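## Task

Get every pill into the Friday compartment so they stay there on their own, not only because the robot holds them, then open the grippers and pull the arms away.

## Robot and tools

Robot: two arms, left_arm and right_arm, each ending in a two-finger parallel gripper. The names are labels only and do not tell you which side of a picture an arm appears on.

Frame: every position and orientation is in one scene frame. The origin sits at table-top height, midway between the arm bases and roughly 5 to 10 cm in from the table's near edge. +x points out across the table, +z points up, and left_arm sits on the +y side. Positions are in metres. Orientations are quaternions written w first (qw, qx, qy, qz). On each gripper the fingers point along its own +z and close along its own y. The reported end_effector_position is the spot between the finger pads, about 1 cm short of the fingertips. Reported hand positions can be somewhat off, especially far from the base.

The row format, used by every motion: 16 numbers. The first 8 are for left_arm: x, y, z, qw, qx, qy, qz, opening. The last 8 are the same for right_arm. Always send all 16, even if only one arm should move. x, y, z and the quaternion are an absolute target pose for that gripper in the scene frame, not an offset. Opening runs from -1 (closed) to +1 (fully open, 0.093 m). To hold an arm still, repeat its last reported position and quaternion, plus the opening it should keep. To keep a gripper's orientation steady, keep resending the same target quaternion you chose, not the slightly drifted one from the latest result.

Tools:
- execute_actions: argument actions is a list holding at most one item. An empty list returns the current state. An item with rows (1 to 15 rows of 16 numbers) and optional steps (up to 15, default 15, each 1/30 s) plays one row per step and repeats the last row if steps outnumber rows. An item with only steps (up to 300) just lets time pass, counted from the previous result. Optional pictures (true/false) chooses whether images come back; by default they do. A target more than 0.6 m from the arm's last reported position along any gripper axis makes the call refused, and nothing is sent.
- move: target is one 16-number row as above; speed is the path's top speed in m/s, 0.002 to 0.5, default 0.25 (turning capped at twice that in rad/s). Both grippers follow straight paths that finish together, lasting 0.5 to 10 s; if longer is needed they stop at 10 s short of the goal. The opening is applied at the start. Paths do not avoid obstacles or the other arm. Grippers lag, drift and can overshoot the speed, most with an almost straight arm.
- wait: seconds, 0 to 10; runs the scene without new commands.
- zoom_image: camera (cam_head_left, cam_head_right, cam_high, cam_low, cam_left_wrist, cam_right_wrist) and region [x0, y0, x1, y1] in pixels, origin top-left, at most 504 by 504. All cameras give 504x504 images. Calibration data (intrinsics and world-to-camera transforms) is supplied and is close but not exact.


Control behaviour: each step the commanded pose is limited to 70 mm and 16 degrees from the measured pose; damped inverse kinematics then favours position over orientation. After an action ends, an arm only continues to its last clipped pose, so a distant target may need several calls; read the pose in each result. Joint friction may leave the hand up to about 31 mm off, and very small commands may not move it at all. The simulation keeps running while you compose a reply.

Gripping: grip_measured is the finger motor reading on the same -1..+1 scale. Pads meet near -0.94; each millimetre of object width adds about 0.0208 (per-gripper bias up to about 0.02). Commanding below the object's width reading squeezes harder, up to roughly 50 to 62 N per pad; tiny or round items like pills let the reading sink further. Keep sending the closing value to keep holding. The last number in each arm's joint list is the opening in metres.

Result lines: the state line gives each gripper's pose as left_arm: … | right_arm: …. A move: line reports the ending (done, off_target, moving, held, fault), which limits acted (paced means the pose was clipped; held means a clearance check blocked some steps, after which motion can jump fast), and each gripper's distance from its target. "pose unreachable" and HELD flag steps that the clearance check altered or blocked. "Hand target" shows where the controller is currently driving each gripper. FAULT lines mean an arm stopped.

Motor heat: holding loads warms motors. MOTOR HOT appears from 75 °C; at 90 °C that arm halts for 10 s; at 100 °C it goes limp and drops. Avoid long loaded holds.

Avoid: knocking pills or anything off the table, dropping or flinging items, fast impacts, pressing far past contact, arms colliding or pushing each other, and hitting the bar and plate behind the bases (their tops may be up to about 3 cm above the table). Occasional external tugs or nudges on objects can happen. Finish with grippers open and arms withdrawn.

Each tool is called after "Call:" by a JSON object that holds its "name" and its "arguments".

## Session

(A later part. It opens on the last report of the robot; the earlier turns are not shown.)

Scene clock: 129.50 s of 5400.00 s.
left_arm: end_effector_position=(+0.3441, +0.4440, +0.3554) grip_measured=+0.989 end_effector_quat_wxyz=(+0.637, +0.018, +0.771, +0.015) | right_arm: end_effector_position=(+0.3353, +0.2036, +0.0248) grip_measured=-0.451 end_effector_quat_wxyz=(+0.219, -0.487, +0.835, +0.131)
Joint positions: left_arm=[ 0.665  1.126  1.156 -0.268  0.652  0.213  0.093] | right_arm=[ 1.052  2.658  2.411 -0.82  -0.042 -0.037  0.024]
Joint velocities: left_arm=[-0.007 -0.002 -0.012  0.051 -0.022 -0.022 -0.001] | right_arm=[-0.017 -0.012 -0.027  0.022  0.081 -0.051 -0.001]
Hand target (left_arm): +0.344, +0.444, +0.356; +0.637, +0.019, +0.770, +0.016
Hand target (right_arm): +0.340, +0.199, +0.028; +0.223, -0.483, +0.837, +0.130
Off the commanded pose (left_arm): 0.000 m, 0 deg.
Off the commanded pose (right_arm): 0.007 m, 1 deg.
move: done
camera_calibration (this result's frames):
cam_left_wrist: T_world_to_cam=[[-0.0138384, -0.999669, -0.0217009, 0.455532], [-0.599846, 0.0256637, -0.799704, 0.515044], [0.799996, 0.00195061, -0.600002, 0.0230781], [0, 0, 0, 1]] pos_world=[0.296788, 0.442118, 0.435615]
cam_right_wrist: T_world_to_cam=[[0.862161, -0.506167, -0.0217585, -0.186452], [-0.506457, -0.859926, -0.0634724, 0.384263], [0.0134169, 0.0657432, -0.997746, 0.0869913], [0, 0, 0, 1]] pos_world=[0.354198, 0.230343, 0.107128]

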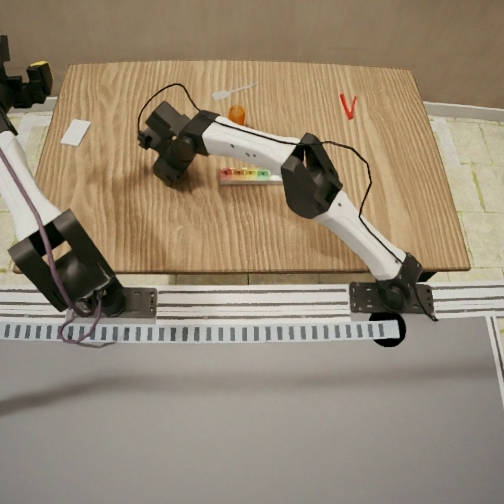

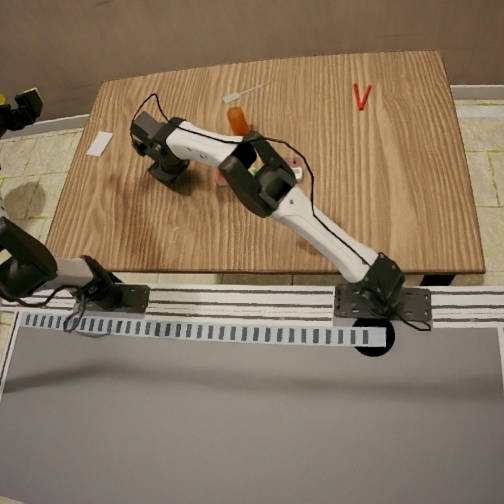

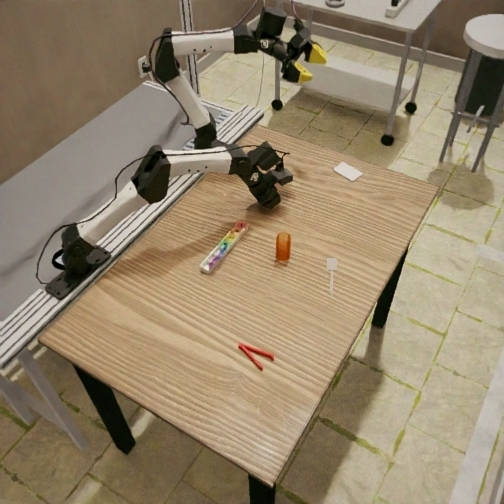

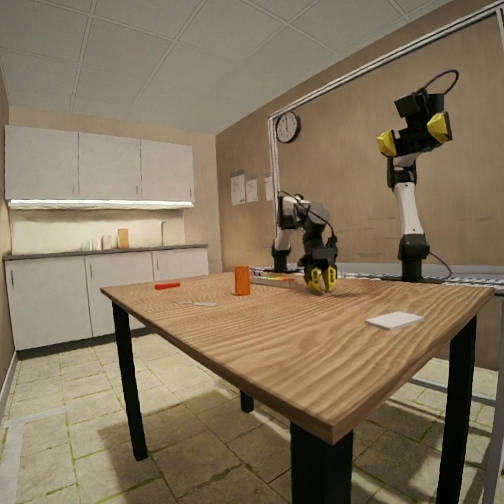

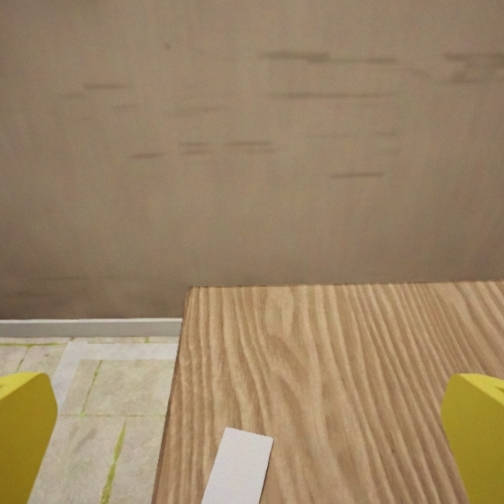

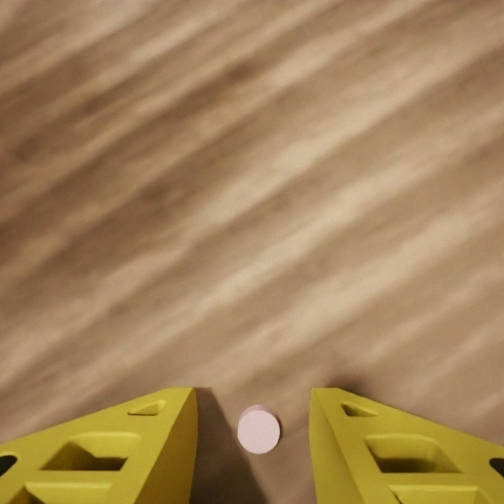

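Nearly at the table. Slightly lower, then close.

Call:
{"name": "move", "arguments": {"target": [0.3442,0.4441,0.3558,0.637,0.019,0.77,0.016,1,0.336,0.198,0.016,0.224,-0.483,0.837,0.13,-0.45], "speed": 0.01}}

Call:
{"name": "move", "arguments": {"target": [0.3442,0.4441,0.3558,0.637,0.019,0.77,0.016,1,0.336,0.198,0.016,0.224,-0.483,0.837,0.13,-0.84]}}

Call:
{"name": "move", "arguments": {"target": [0.3442,0.4441,0.3558,0.637,0.019,0.77,0.016,1,0.32,0.17,0.09,0.224,-0.483,0.837,0.13,-0.84], "speed": 0.08}}

Scene clock: 131.37 s of 5400.00 s.
left_arm: end_effector_position=(+0.3441, +0.4440, +0.3554) grip_measured=+0.989 end_effector_quat_wxyz=(+0.637, +0.018, +0.771, +0.015) | right_arm: end_effector_position=(+0.3359, +0.2045, +0.0227) grip_measured=-0.451 end_effector_quat_wxyz=(+0.230, -0.485, +0.832, +0.137)
Joint positions: left_arm=[ 0.665  1.126  1.156 -0.268  0.652  0.213  0.093] | right_arm=[ 1.052  2.627  2.331 -0.745 -0.042 -0.037  0.024]
Joint velocities: left_arm=[-0.017  0.012 -0.017  0.066 -0.007  0.037  0.   ] | right_arm=[ 0.002 -0.022 -0.017  0.007  0.022  0.037 -0.001]
Hand target (left_arm): +0.344, +0.444, +0.356; +0.637, +0.019, +0.770, +0.016
Hand target (right_arm): +0.336, +0.198, +0.016; +0.224, -0.483, +0.837, +0.130
Off the commanded pose (left_arm): 0.000 m, 0 deg.
Off the commanded pose (right_arm): 0.009 m, 1 deg.
move: done
camera_calibration (this result's frames):
cam_left_wrist: T_world_to_cam=[[-0.0138384, -0.999669, -0.0217009, 0.455532], [-0.599846, 0.0256637, -0.799704, 0.515044], [0.799996, 0.00195061, -0.600002, 0.0230781], [0, 0, 0, 1]] pos_world=[0.296788, 0.442118, 0.435615]
cam_right_wrist: T_world_to_cam=[[0.862613, -0.505436, -0.0208161, -0.18689], [-0.505139, -0.858443, -0.0889385, 0.385069], [0.0270833, 0.0872345, -0.99582, 0.075726], [0, 0, 0, 1]] pos_world=[0.353676, 0.229493, 0.105767]

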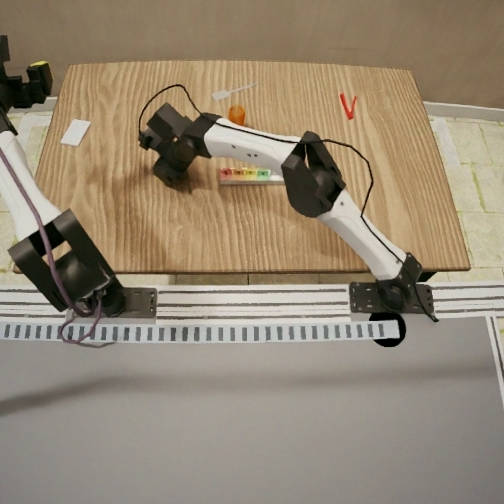

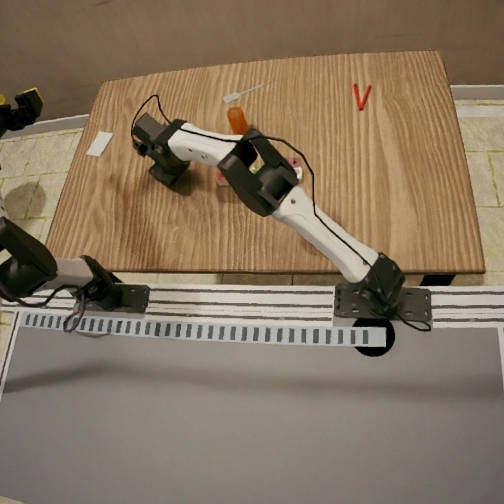

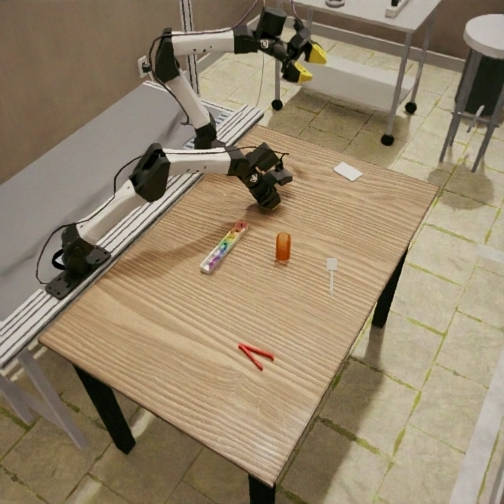

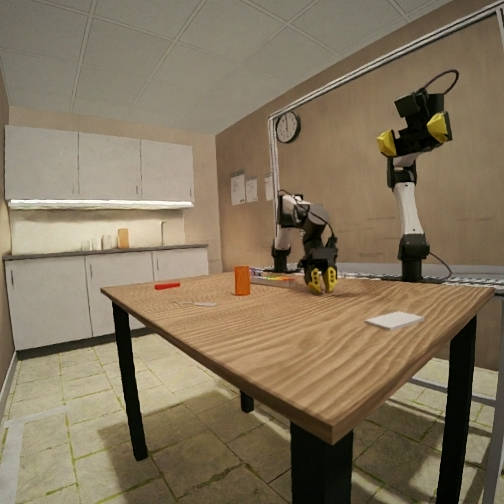

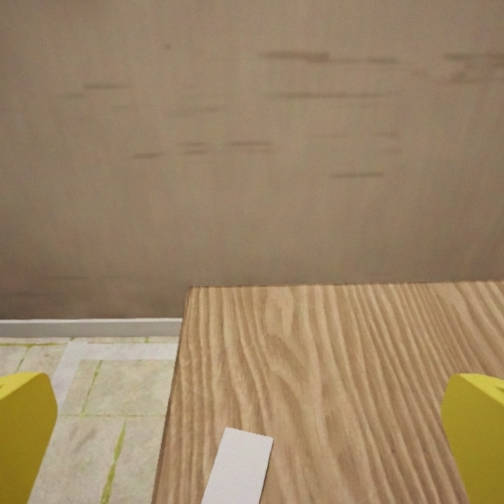

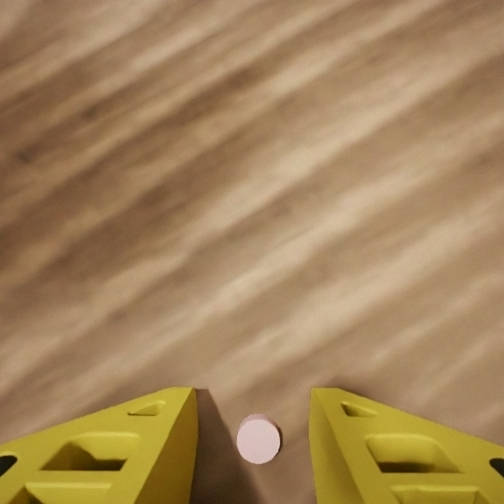

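Scene clock: 132.07 s of 5400.00 s.
left_arm: end_effector_position=(+0.3441, +0.4440, +0.3554) grip_measured=+0.989 end_effector_quat_wxyz=(+0.637, +0.018, +0.771, +0.015) | right_arm: end_effector_position=(+0.3362, +0.2049, +0.0230) grip_measured=-0.834 end_effector_quat_wxyz=(+0.231, -0.485, +0.832, +0.137)
Joint positions: left_arm=[ 0.665  1.126  1.156 -0.268  0.652  0.213  0.093] | right_arm=[ 1.052  2.627  2.331 -0.743 -0.042 -0.037  0.005]
Joint velocities: left_arm=[-0.012 -0.002 -0.012 -0.081 -0.11  -0.066  0.001] | right_arm=[ 0.002 -0.012 -0.002 -0.007 -0.022 -0.007 -0.001]
Hand target (left_arm): +0.344, +0.444, +0.356; +0.637, +0.019, +0.770, +0.016
Hand target (right_arm): +0.336, +0.198, +0.016; +0.224, -0.483, +0.837, +0.130
Off the commanded pose (left_arm): 0.000 m, 0 deg.
Off the commanded pose (right_arm): 0.010 m, 1 deg.
move: done
camera_calibration (this result's frames):
cam_left_wrist: T_world_to_cam=[[-0.0138384, -0.999669, -0.0217009, 0.455532], [-0.599846, 0.0256637, -0.799704, 0.515044], [0.799996, 0.00195061, -0.600002, 0.0230781], [0, 0, 0, 1]] pos_world=[0.296788, 0.442118, 0.435615]
cam_right_wrist: T_world_to_cam=[[0.862659, -0.505361, -0.0207164, -0.186933], [-0.504981, -0.858257, -0.0915961, 0.38562], [0.0285091, 0.0894776, -0.995581, 0.0750653], [0, 0, 0, 1]] pos_world=[0.35385, 0.229776, 0.106182]

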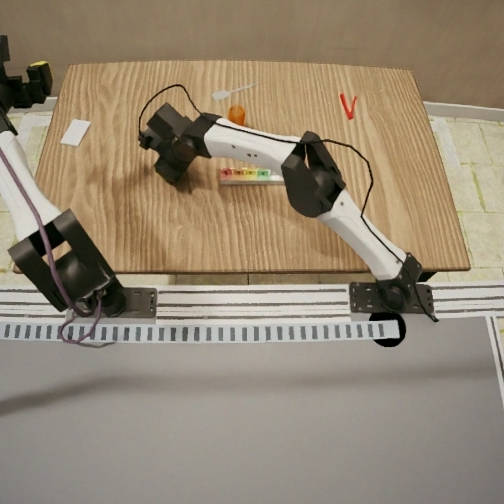

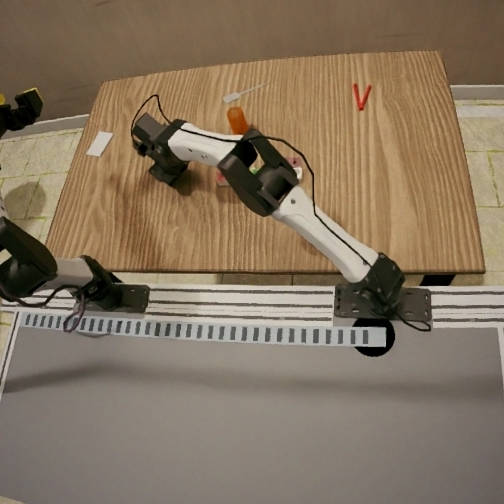

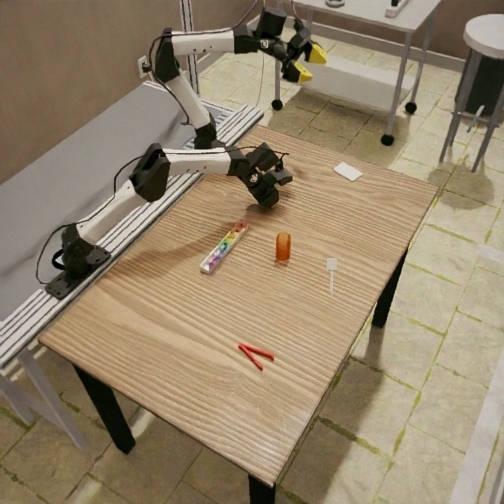

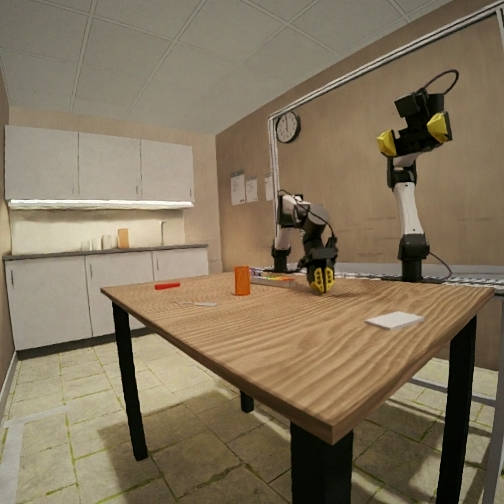

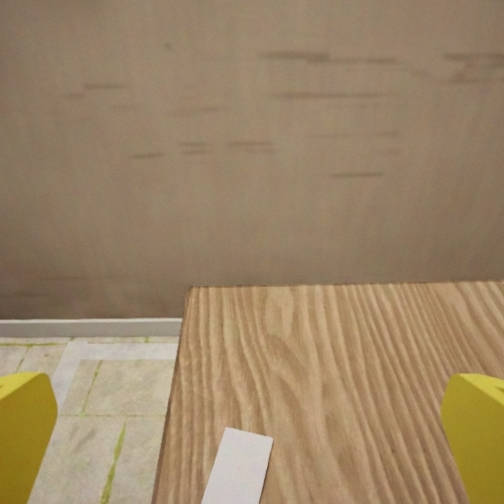

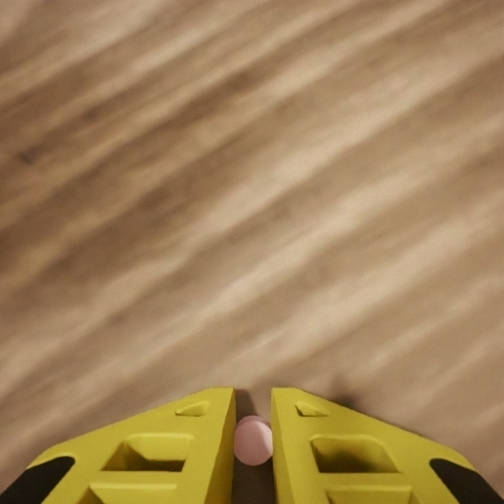

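Scene clock: 133.40 s of 5400.00 s.
left_arm: end_effector_position=(+0.3441, +0.4440, +0.3554) grip_measured=+0.989 end_effector_quat_wxyz=(+0.637, +0.018, +0.771, +0.015) | right_arm: end_effector_position=(+0.3181, +0.1781, +0.0909) grip_measured=-0.834 end_effector_quat_wxyz=(+0.230, -0.485, +0.833, +0.136)
Joint positions: left_arm=[ 0.665  1.126  1.156 -0.268  0.652  0.213  0.093] | right_arm=[ 1.052  2.424  2.228 -0.847 -0.042 -0.037  0.005]
Joint velocities: left_arm=[-0.017 -0.027  0.007  0.022  0.022  0.051 -0.   ] | right_arm=[ 0.002 -0.012  0.007 -0.051 -0.037  0.022 -0.   ]
Hand target (left_arm): +0.344, +0.444, +0.356; +0.637, +0.019, +0.770, +0.016
Hand target (right_arm): +0.320, +0.169, +0.090; +0.224, -0.483, +0.837, +0.130
Off the commanded pose (left_arm): 0.000 m, 0 deg.
Off the commanded pose (right_arm): 0.008 m, 1 deg.
move: done
camera_calibration (this result's frames):
cam_left_wrist: T_world_to_cam=[[-0.0138384, -0.999669, -0.0217009, 0.455532], [-0.599846, 0.0256637, -0.799704, 0.515044], [0.799996, 0.00195061, -0.600002, 0.0230781], [0, 0, 0, 1]] pos_world=[0.296788, 0.442118, 0.435615]
cam_right_wrist: T_world_to_cam=[[0.862586, -0.505479, -0.020873, -0.18342], [-0.505227, -0.858547, -0.0874196, 0.35938], [0.0262683, 0.0859526, -0.995953, 0.146928], [0, 0, 0, 1]] pos_world=[0.335925, 0.203201, 0.173922]

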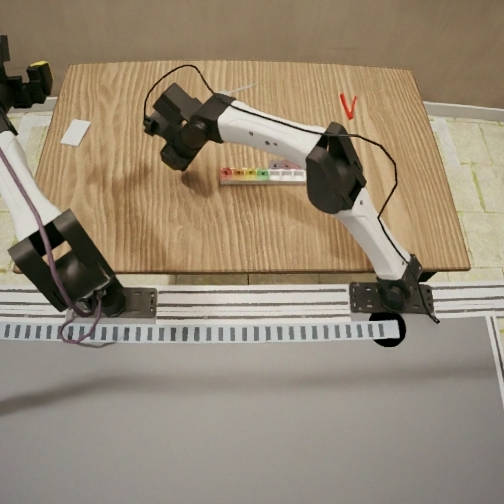

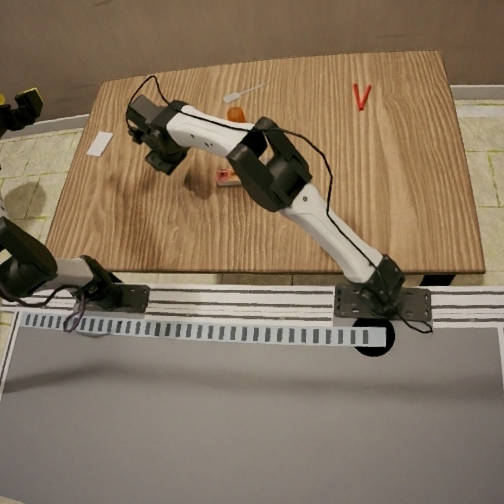

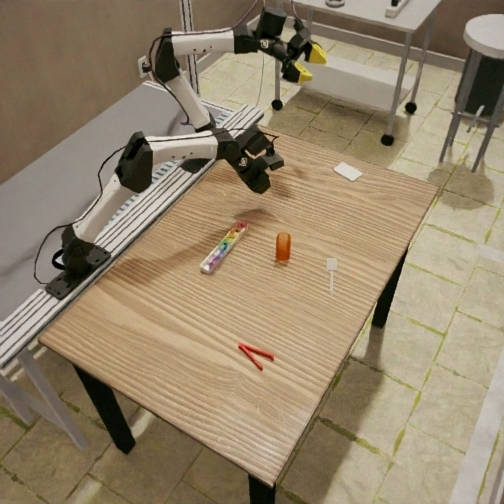

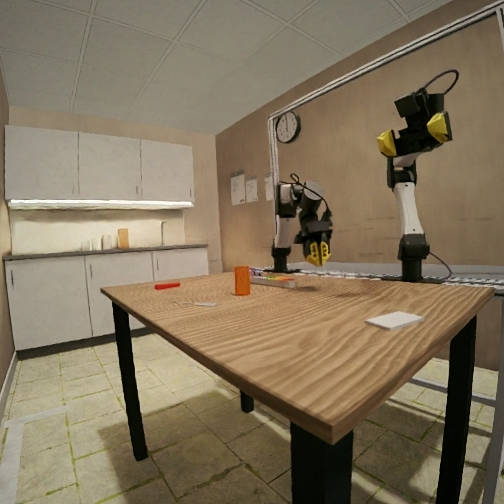

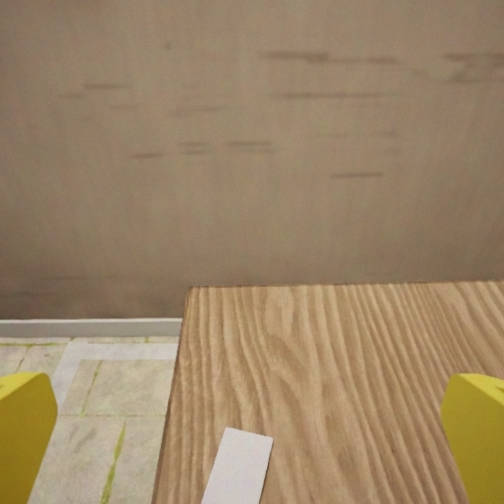

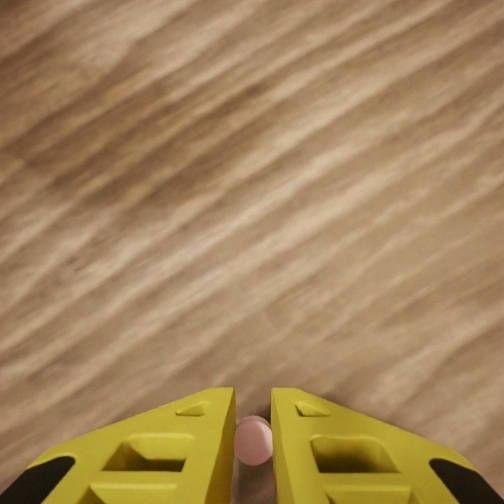

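Got it. Friday centre ≈ (0.318,-0.098).

Call:
{"name": "move", "arguments": {"target": [0.3442,0.4441,0.3558,0.637,0.019,0.77,0.016,1,0.315,-0.1,0.075,0.259,0,0.966,0,-0.84]}}

Scene clock: 136.43 s of 5400.00 s.
left_arm: end_effector_position=(+0.3441, +0.4440, +0.3554) grip_measured=+0.989 end_effector_quat_wxyz=(+0.637, +0.018, +0.771, +0.015) | right_arm: end_effector_position=(+0.3207, -0.0923, +0.0724) grip_measured=-0.834 end_effector_quat_wxyz=(+0.260, -0.007, +0.966, +0.006)
Joint positions: left_arm=[ 0.665  1.126  1.156 -0.268  0.652  0.213  0.093] | right_arm=[ 0.83   1.738  1.146 -0.595  0.341  0.7    0.005]
Joint velocities: left_arm=[-0.017 -0.002 -0.012  0.022  0.037 -0.022 -0.001] | right_arm=[ 0.017  0.007  0.002 -0.007 -0.095 -0.022  0.001]
Hand target (left_arm): +0.344, +0.444, +0.356; +0.637, +0.019, +0.770, +0.016
Hand target (right_arm): +0.318, -0.100, +0.073; +0.261, +0.001, +0.965, +0.002
Off the commanded pose (left_arm): 0.000 m, 0 deg.
Off the commanded pose (right_arm): 0.010 m, 1 deg.
move: done
camera_calibration (this result's frames):
cam_left_wrist: T_world_to_cam=[[-0.0138384, -0.999669, -0.0217009, 0.455532], [-0.599846, 0.0256637, -0.799704, 0.515044], [0.799996, 0.00195061, -0.600002, 0.0230781], [0, 0, 0, 1]] pos_world=[0.296788, 0.442118, 0.435615]
cam_right_wrist: T_world_to_cam=[[-0.000264541, -0.999705, -0.0242951, -0.0913811], [-0.997397, 0.00201549, -0.0720742, 0.363083], [0.0721019, 0.0242128, -0.997103, 0.131435], [0, 0, 0, 1]] pos_world=[0.352637, -0.0952683, 0.155003]

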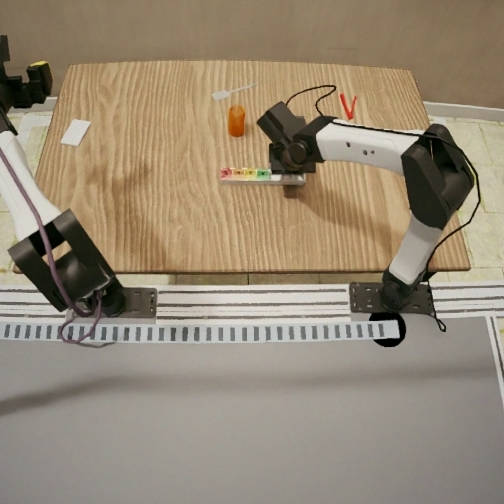

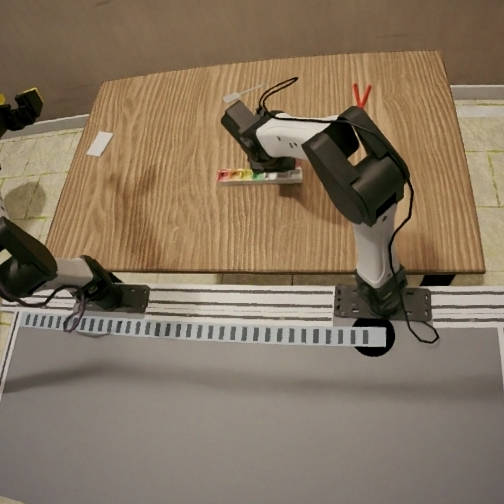

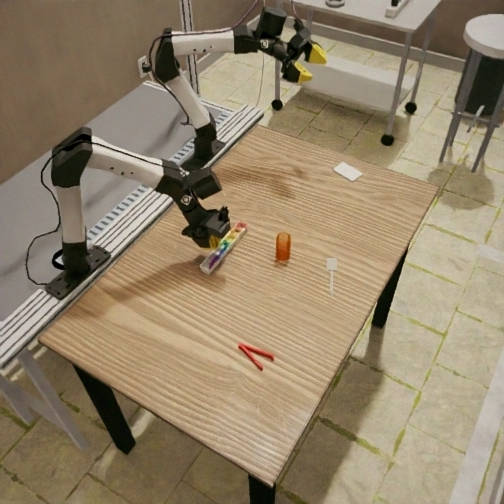

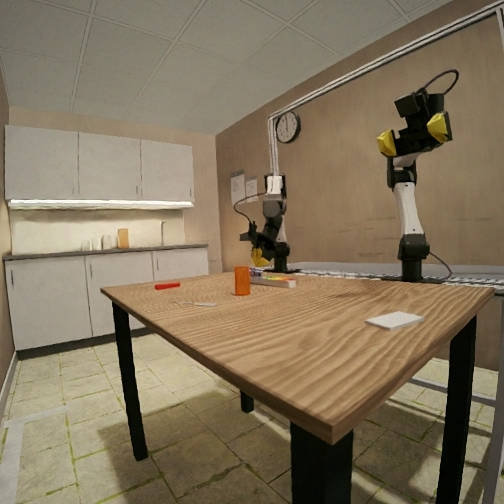

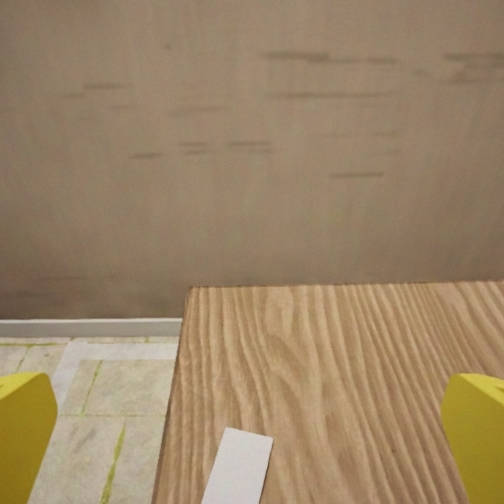

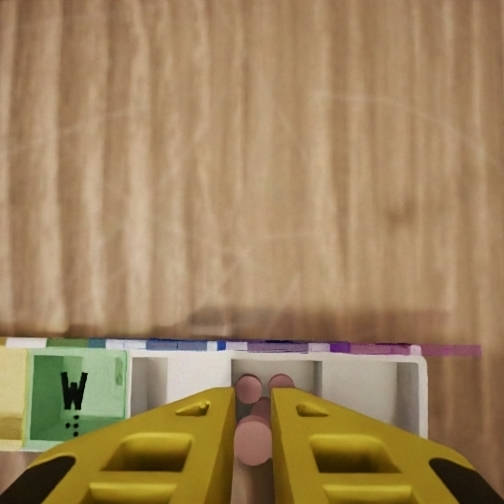

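Call:
{"name": "move", "arguments": {"target": [0.3442,0.4441,0.3558,0.637,0.019,0.77,0.016,1,0.314,-0.106,0.04,0.259,0,0.966,0,-0.84], "speed": 0.03}}

Scene clock: 138.17 s of 5400.00 s.
left_arm: end_effector_position=(+0.3441, +0.4440, +0.3554) grip_measured=+0.989 end_effector_quat_wxyz=(+0.637, +0.018, +0.771, +0.015) | right_arm: end_effector_position=(+0.3138, -0.0995, +0.0475) grip_measured=-0.834 end_effector_quat_wxyz=(+0.260, -0.005, +0.965, +0.007)
Joint positions: left_arm=[ 0.665  1.126  1.156 -0.268  0.652  0.213  0.093] | right_arm=[ 0.83   1.738  1.039 -0.486  0.341  0.703  0.005]
Joint velocities: left_arm=[ 0.002 -0.007 -0.007 -0.066 -0.037 -0.066 -0.   ] | right_arm=[-0.012 -0.007 -0.002  0.066 -0.066  0.007 -0.001]
Hand target (left_arm): +0.344, +0.444, +0.356; +0.637, +0.019, +0.770, +0.016
Hand target (right_arm): +0.314, -0.106, +0.040; +0.259, -0.000, +0.966, -0.000
Off the commanded pose (left_arm): 0.000 m, 0 deg.
Off the commanded pose (right_arm): 0.010 m, 1 deg.
move: done
camera_calibration (this result's frames):
cam_left_wrist: T_world_to_cam=[[-0.0138384, -0.999669, -0.0217009, 0.455532], [-0.599846, 0.0256637, -0.799704, 0.515044], [0.799996, 0.00195061, -0.600002, 0.0230781], [0, 0, 0, 1]] pos_world=[0.296788, 0.442118, 0.435615]
cam_right_wrist: T_world_to_cam=[[-0.002334, -0.999645, -0.0265406, -0.098423], [-0.997276, 0.00428336, -0.0736302, 0.35475], [0.0737177, 0.0262965, -0.996932, 0.10698], [0, 0, 0, 1]] pos_world=[0.345667, -0.102721, 0.13016]

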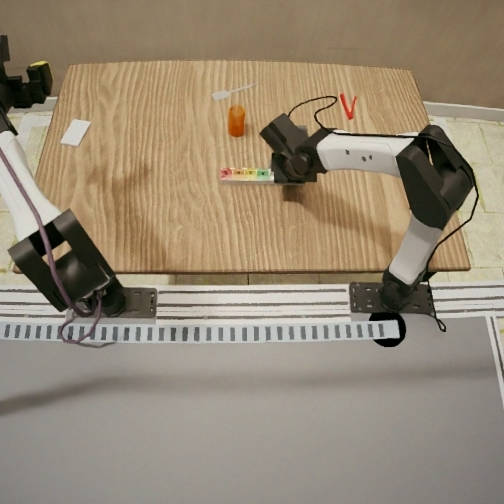

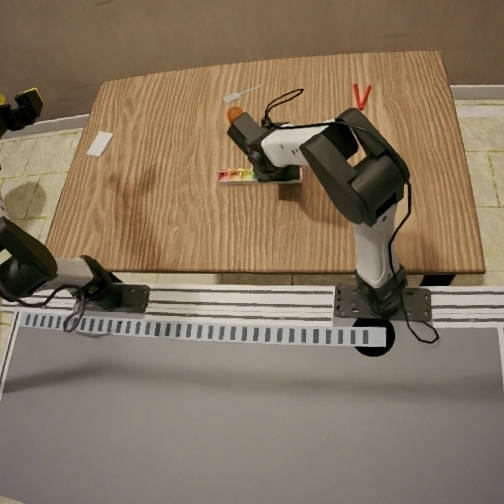

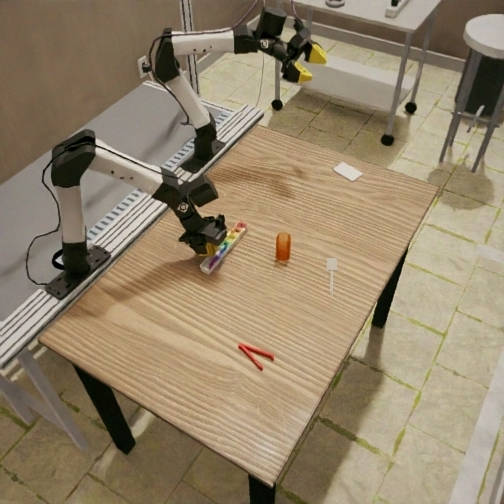

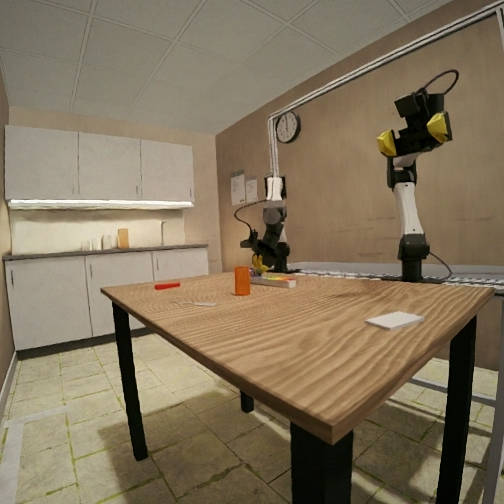

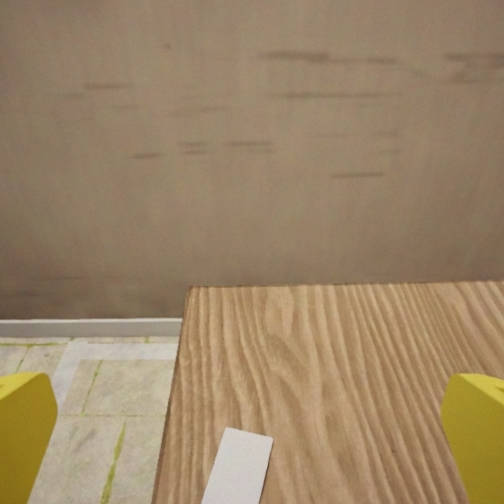

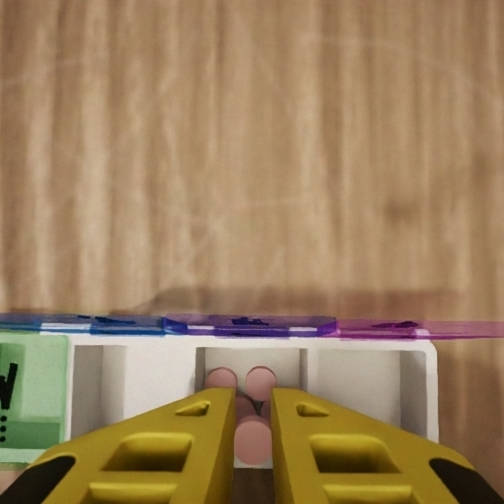

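Nudge forward a little.

Call:
{"name": "move", "arguments": {"target": [0.3442,0.4441,0.3558,0.637,0.019,0.77,0.016,1,0.322,-0.107,0.038,0.259,0,0.966,0,-0.84], "speed": 0.015}}

Scene clock: 139.73 s of 5400.00 s.
left_arm: end_effector_position=(+0.3441, +0.4440, +0.3554) grip_measured=+0.989 end_effector_quat_wxyz=(+0.637, +0.018, +0.771, +0.015) | right_arm: end_effector_position=(+0.3211, -0.1034, +0.0492) grip_measured=-0.834 end_effector_quat_wxyz=(+0.266, +0.001, +0.964, +0.009)
Joint positions: left_arm=[ 0.665  1.126  1.156 -0.268  0.652  0.213  0.093] | right_arm=[ 0.809  1.738  1.039 -0.468  0.341  0.692  0.005]
Joint velocities: left_arm=[-0.002 -0.007 -0.007 -0.007 -0.051 -0.037 -0.001] | right_arm=[-0.012 -0.007  0.012  0.037  0.022 -0.037  0.   ]
Hand target (left_arm): +0.344, +0.444, +0.356; +0.637, +0.019, +0.770, +0.016
Hand target (right_arm): +0.322, -0.107, +0.038; +0.259, +0.000, +0.966, +0.000
Off the commanded pose (left_arm): 0.000 m, 0 deg.
Off the commanded pose (right_arm): 0.012 m, 1 deg.
move: off_target (right_arm)
camera_calibration (this result's frames):
cam_left_wrist: T_world_to_cam=[[-0.0138384, -0.999669, -0.0217009, 0.455532], [-0.599846, 0.0256637, -0.799704, 0.515044], [0.799996, 0.00195061, -0.600002, 0.0230781], [0, 0, 0, 1]] pos_world=[0.296788, 0.442118, 0.435615]
cam_right_wrist: T_world_to_cam=[[-0.0135222, -0.99934, -0.0337192, -0.0982333], [-0.996168, 0.0163781, -0.0859122, 0.363601], [0.0864078, 0.0324282, -0.995732, 0.104689], [0, 0, 0, 1]] pos_world=[0.351833, -0.107518, 0.132168]

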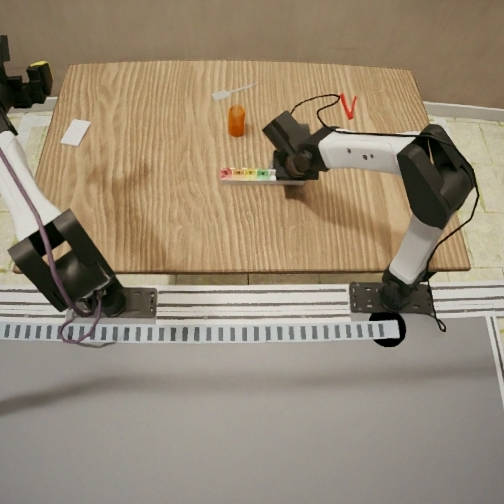

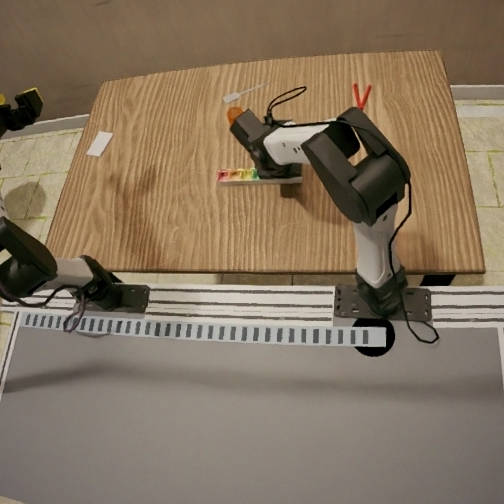

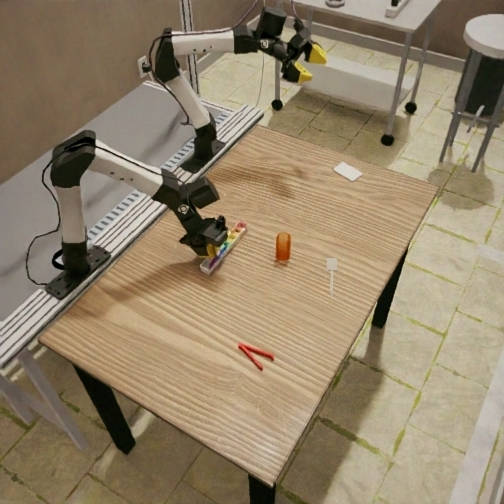

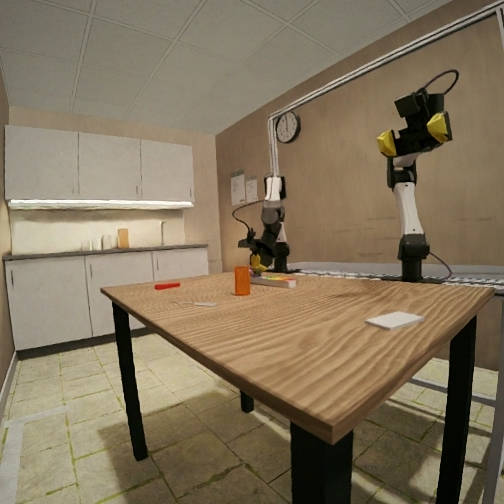

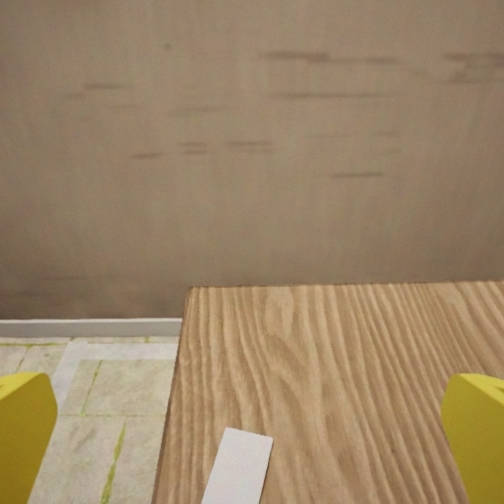

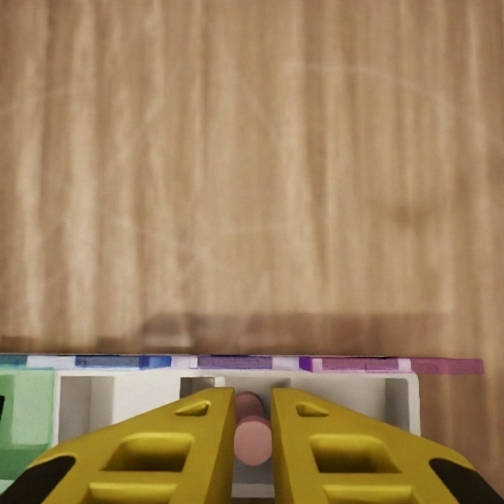

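Call:
{"name": "move", "arguments": {"target": [0.3442,0.4441,0.3558,0.637,0.019,0.77,0.016,1,0.321,-0.1034,0.048,0.266,0,0.964,0.009,-0.62]}}

Call:
{"name": "move", "arguments": {"target": [0.3442,0.4441,0.3558,0.637,0.019,0.77,0.016,1,0.275,-0.1,0.15,0.259,0,0.966,0,-0.62]}}

Scene clock: 140.90 s of 5400.00 s.
left_arm: end_effector_position=(+0.3441, +0.4440, +0.3554) grip_measured=+0.989 end_effector_quat_wxyz=(+0.637, +0.018, +0.771, +0.015) | right_arm: end_effector_position=(+0.3212, -0.1032, +0.0493) grip_measured=-0.621 end_effector_quat_wxyz=(+0.267, +0.001, +0.964, +0.009)
Joint positions: left_arm=[ 0.665  1.126  1.156 -0.268  0.652  0.213  0.093] | right_arm=[ 0.809  1.738  1.039 -0.468  0.341  0.692  0.015]
Joint velocities: left_arm=[-0.012 -0.007 -0.007  0.066  0.007 -0.066  0.001] | right_arm=[-0.012 -0.017  0.007 -0.022  0.066 -0.022 -0.001]
Hand target (left_arm): +0.344, +0.444, +0.356; +0.637, +0.019, +0.770, +0.016
Hand target (right_arm): +0.321, -0.103, +0.048; +0.266, -0.000, +0.964, +0.009
Off the commanded pose (left_arm): 0.000 m, 0 deg.
Off the commanded pose (right_arm): 0.001 m, 0 deg.
move: done
camera_calibration (this result's frames):
cam_left_wrist: T_world_to_cam=[[-0.0138384, -0.999669, -0.0217009, 0.455532], [-0.599846, 0.0256637, -0.799704, 0.515044], [0.799996, 0.00195061, -0.600002, 0.0230781], [0, 0, 0, 1]] pos_world=[0.296788, 0.442118, 0.435615]
cam_right_wrist: T_world_to_cam=[[-0.0128421, -0.999344, -0.0338609, -0.0983289], [-0.99613, 0.0157308, -0.0864725, 0.36367], [0.0869485, 0.0326193, -0.995679, 0.104591], [0, 0, 0, 1]] pos_world=[0.351906, -0.107397, 0.132257]

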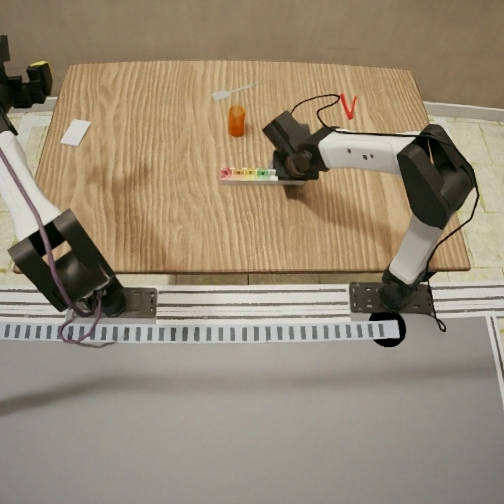

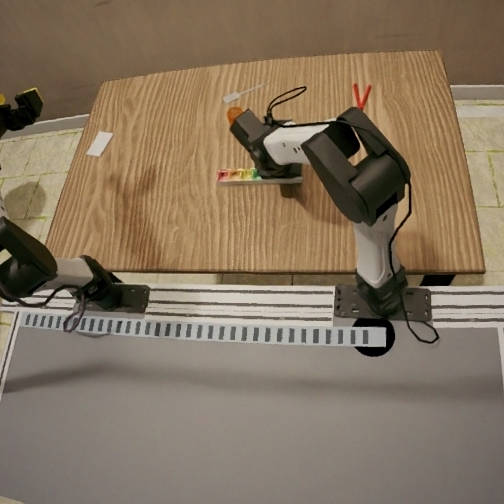

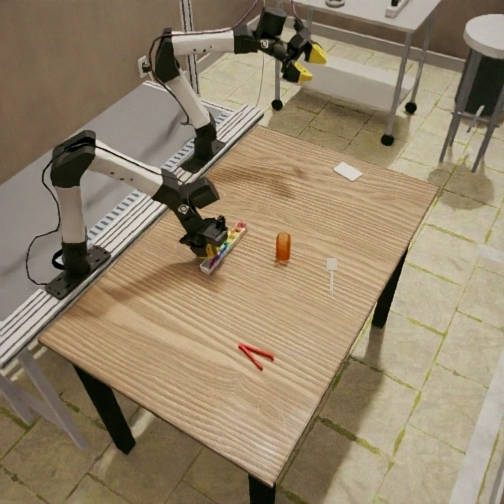

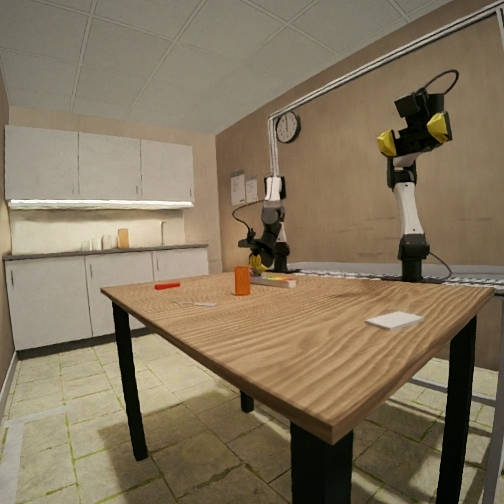

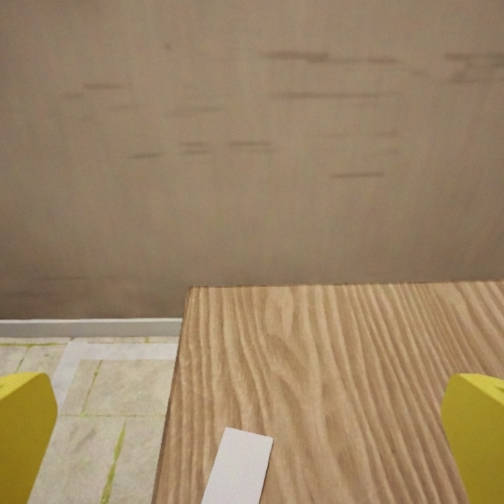

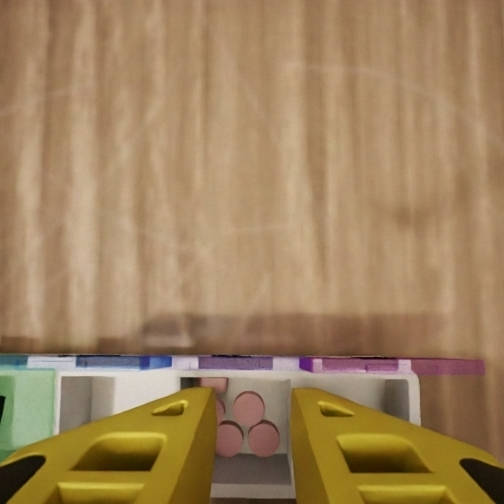

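Scene clock: 142.10 s of 5400.00 s.
left_arm: end_effector_position=(+0.3441, +0.4440, +0.3554) grip_measured=+0.989 end_effector_quat_wxyz=(+0.637, +0.018, +0.771, +0.015) | right_arm: end_effector_position=(+0.2724, -0.1055, +0.1411) grip_measured=-0.621 end_effector_quat_wxyz=(+0.251, -0.003, +0.968, -0.007)
Joint positions: left_arm=[ 0.665  1.126  1.156 -0.268  0.652  0.213  0.093] | right_arm=[ 0.916  1.559  1.249 -0.939  0.377  0.799  0.015]
Joint velocities: left_arm=[ 0.007 -0.002 -0.002  0.007 -0.051  0.037  0.   ] | right_arm=[-0.002 -0.012 -0.002 -0.007 -0.022 -0.022  0.   ]
Hand target (left_arm): +0.344, +0.444, +0.356; +0.637, +0.019, +0.770, +0.016
Hand target (right_arm): +0.275, -0.102, +0.150; +0.259, +0.000, +0.966, -0.000
Off the commanded pose (left_arm): 0.000 m, 0 deg.
Off the commanded pose (right_arm): 0.011 m, 1 deg.
move: off_target (right_arm)
camera_calibration (this result's frames):
cam_left_wrist: T_world_to_cam=[[-0.0138384, -0.999669, -0.0217009, 0.455532], [-0.599846, 0.0256637, -0.799704, 0.515044], [0.799996, 0.00195061, -0.600002, 0.0230781], [0, 0, 0, 1]] pos_world=[0.296788, 0.442118, 0.435615]
cam_right_wrist: T_world_to_cam=[[-0.0137974, -0.999903, -0.00200634, -0.102439], [-0.998453, 0.0138854, -0.053843, 0.318884], [0.0538656, 0.00126034, -0.998547, 0.206409], [0, 0, 0, 1]] pos_world=[0.305859, -0.107117, 0.223073]

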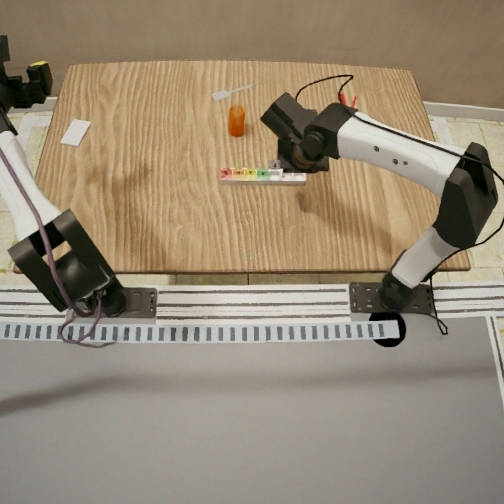

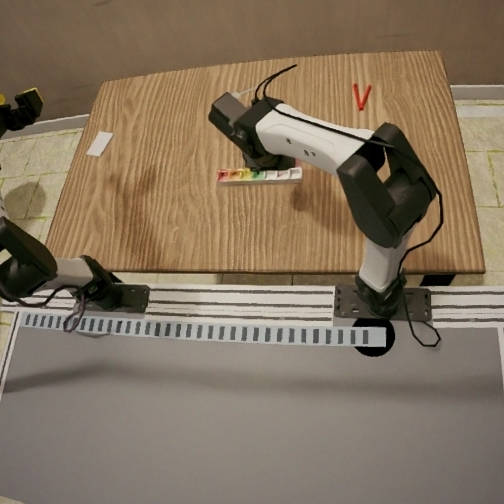

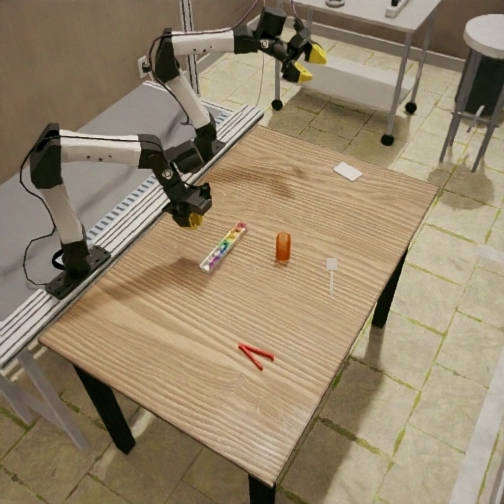

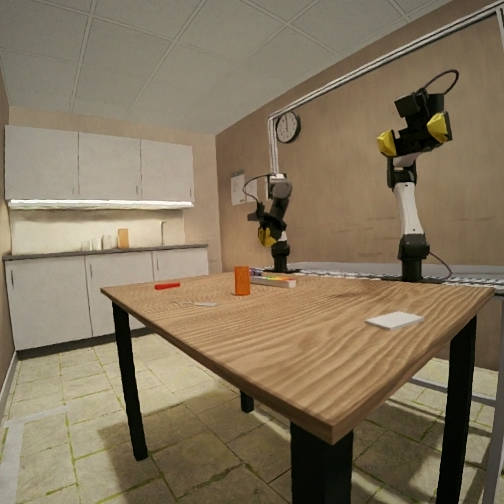

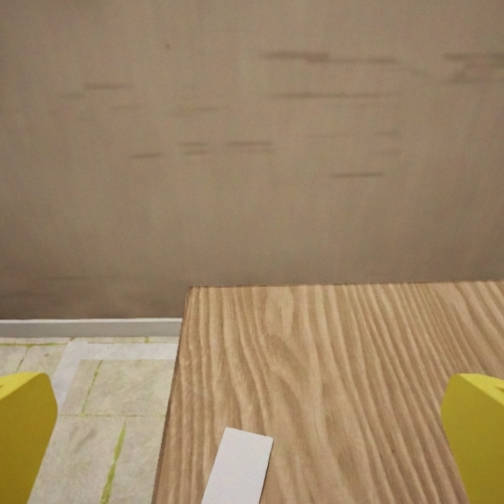

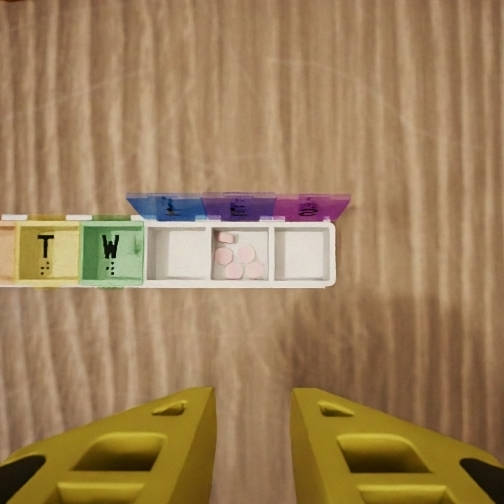

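Call:
{"name": "finished_scene", "arguments": {"scene": 2}}

The scene is finished: the task was done.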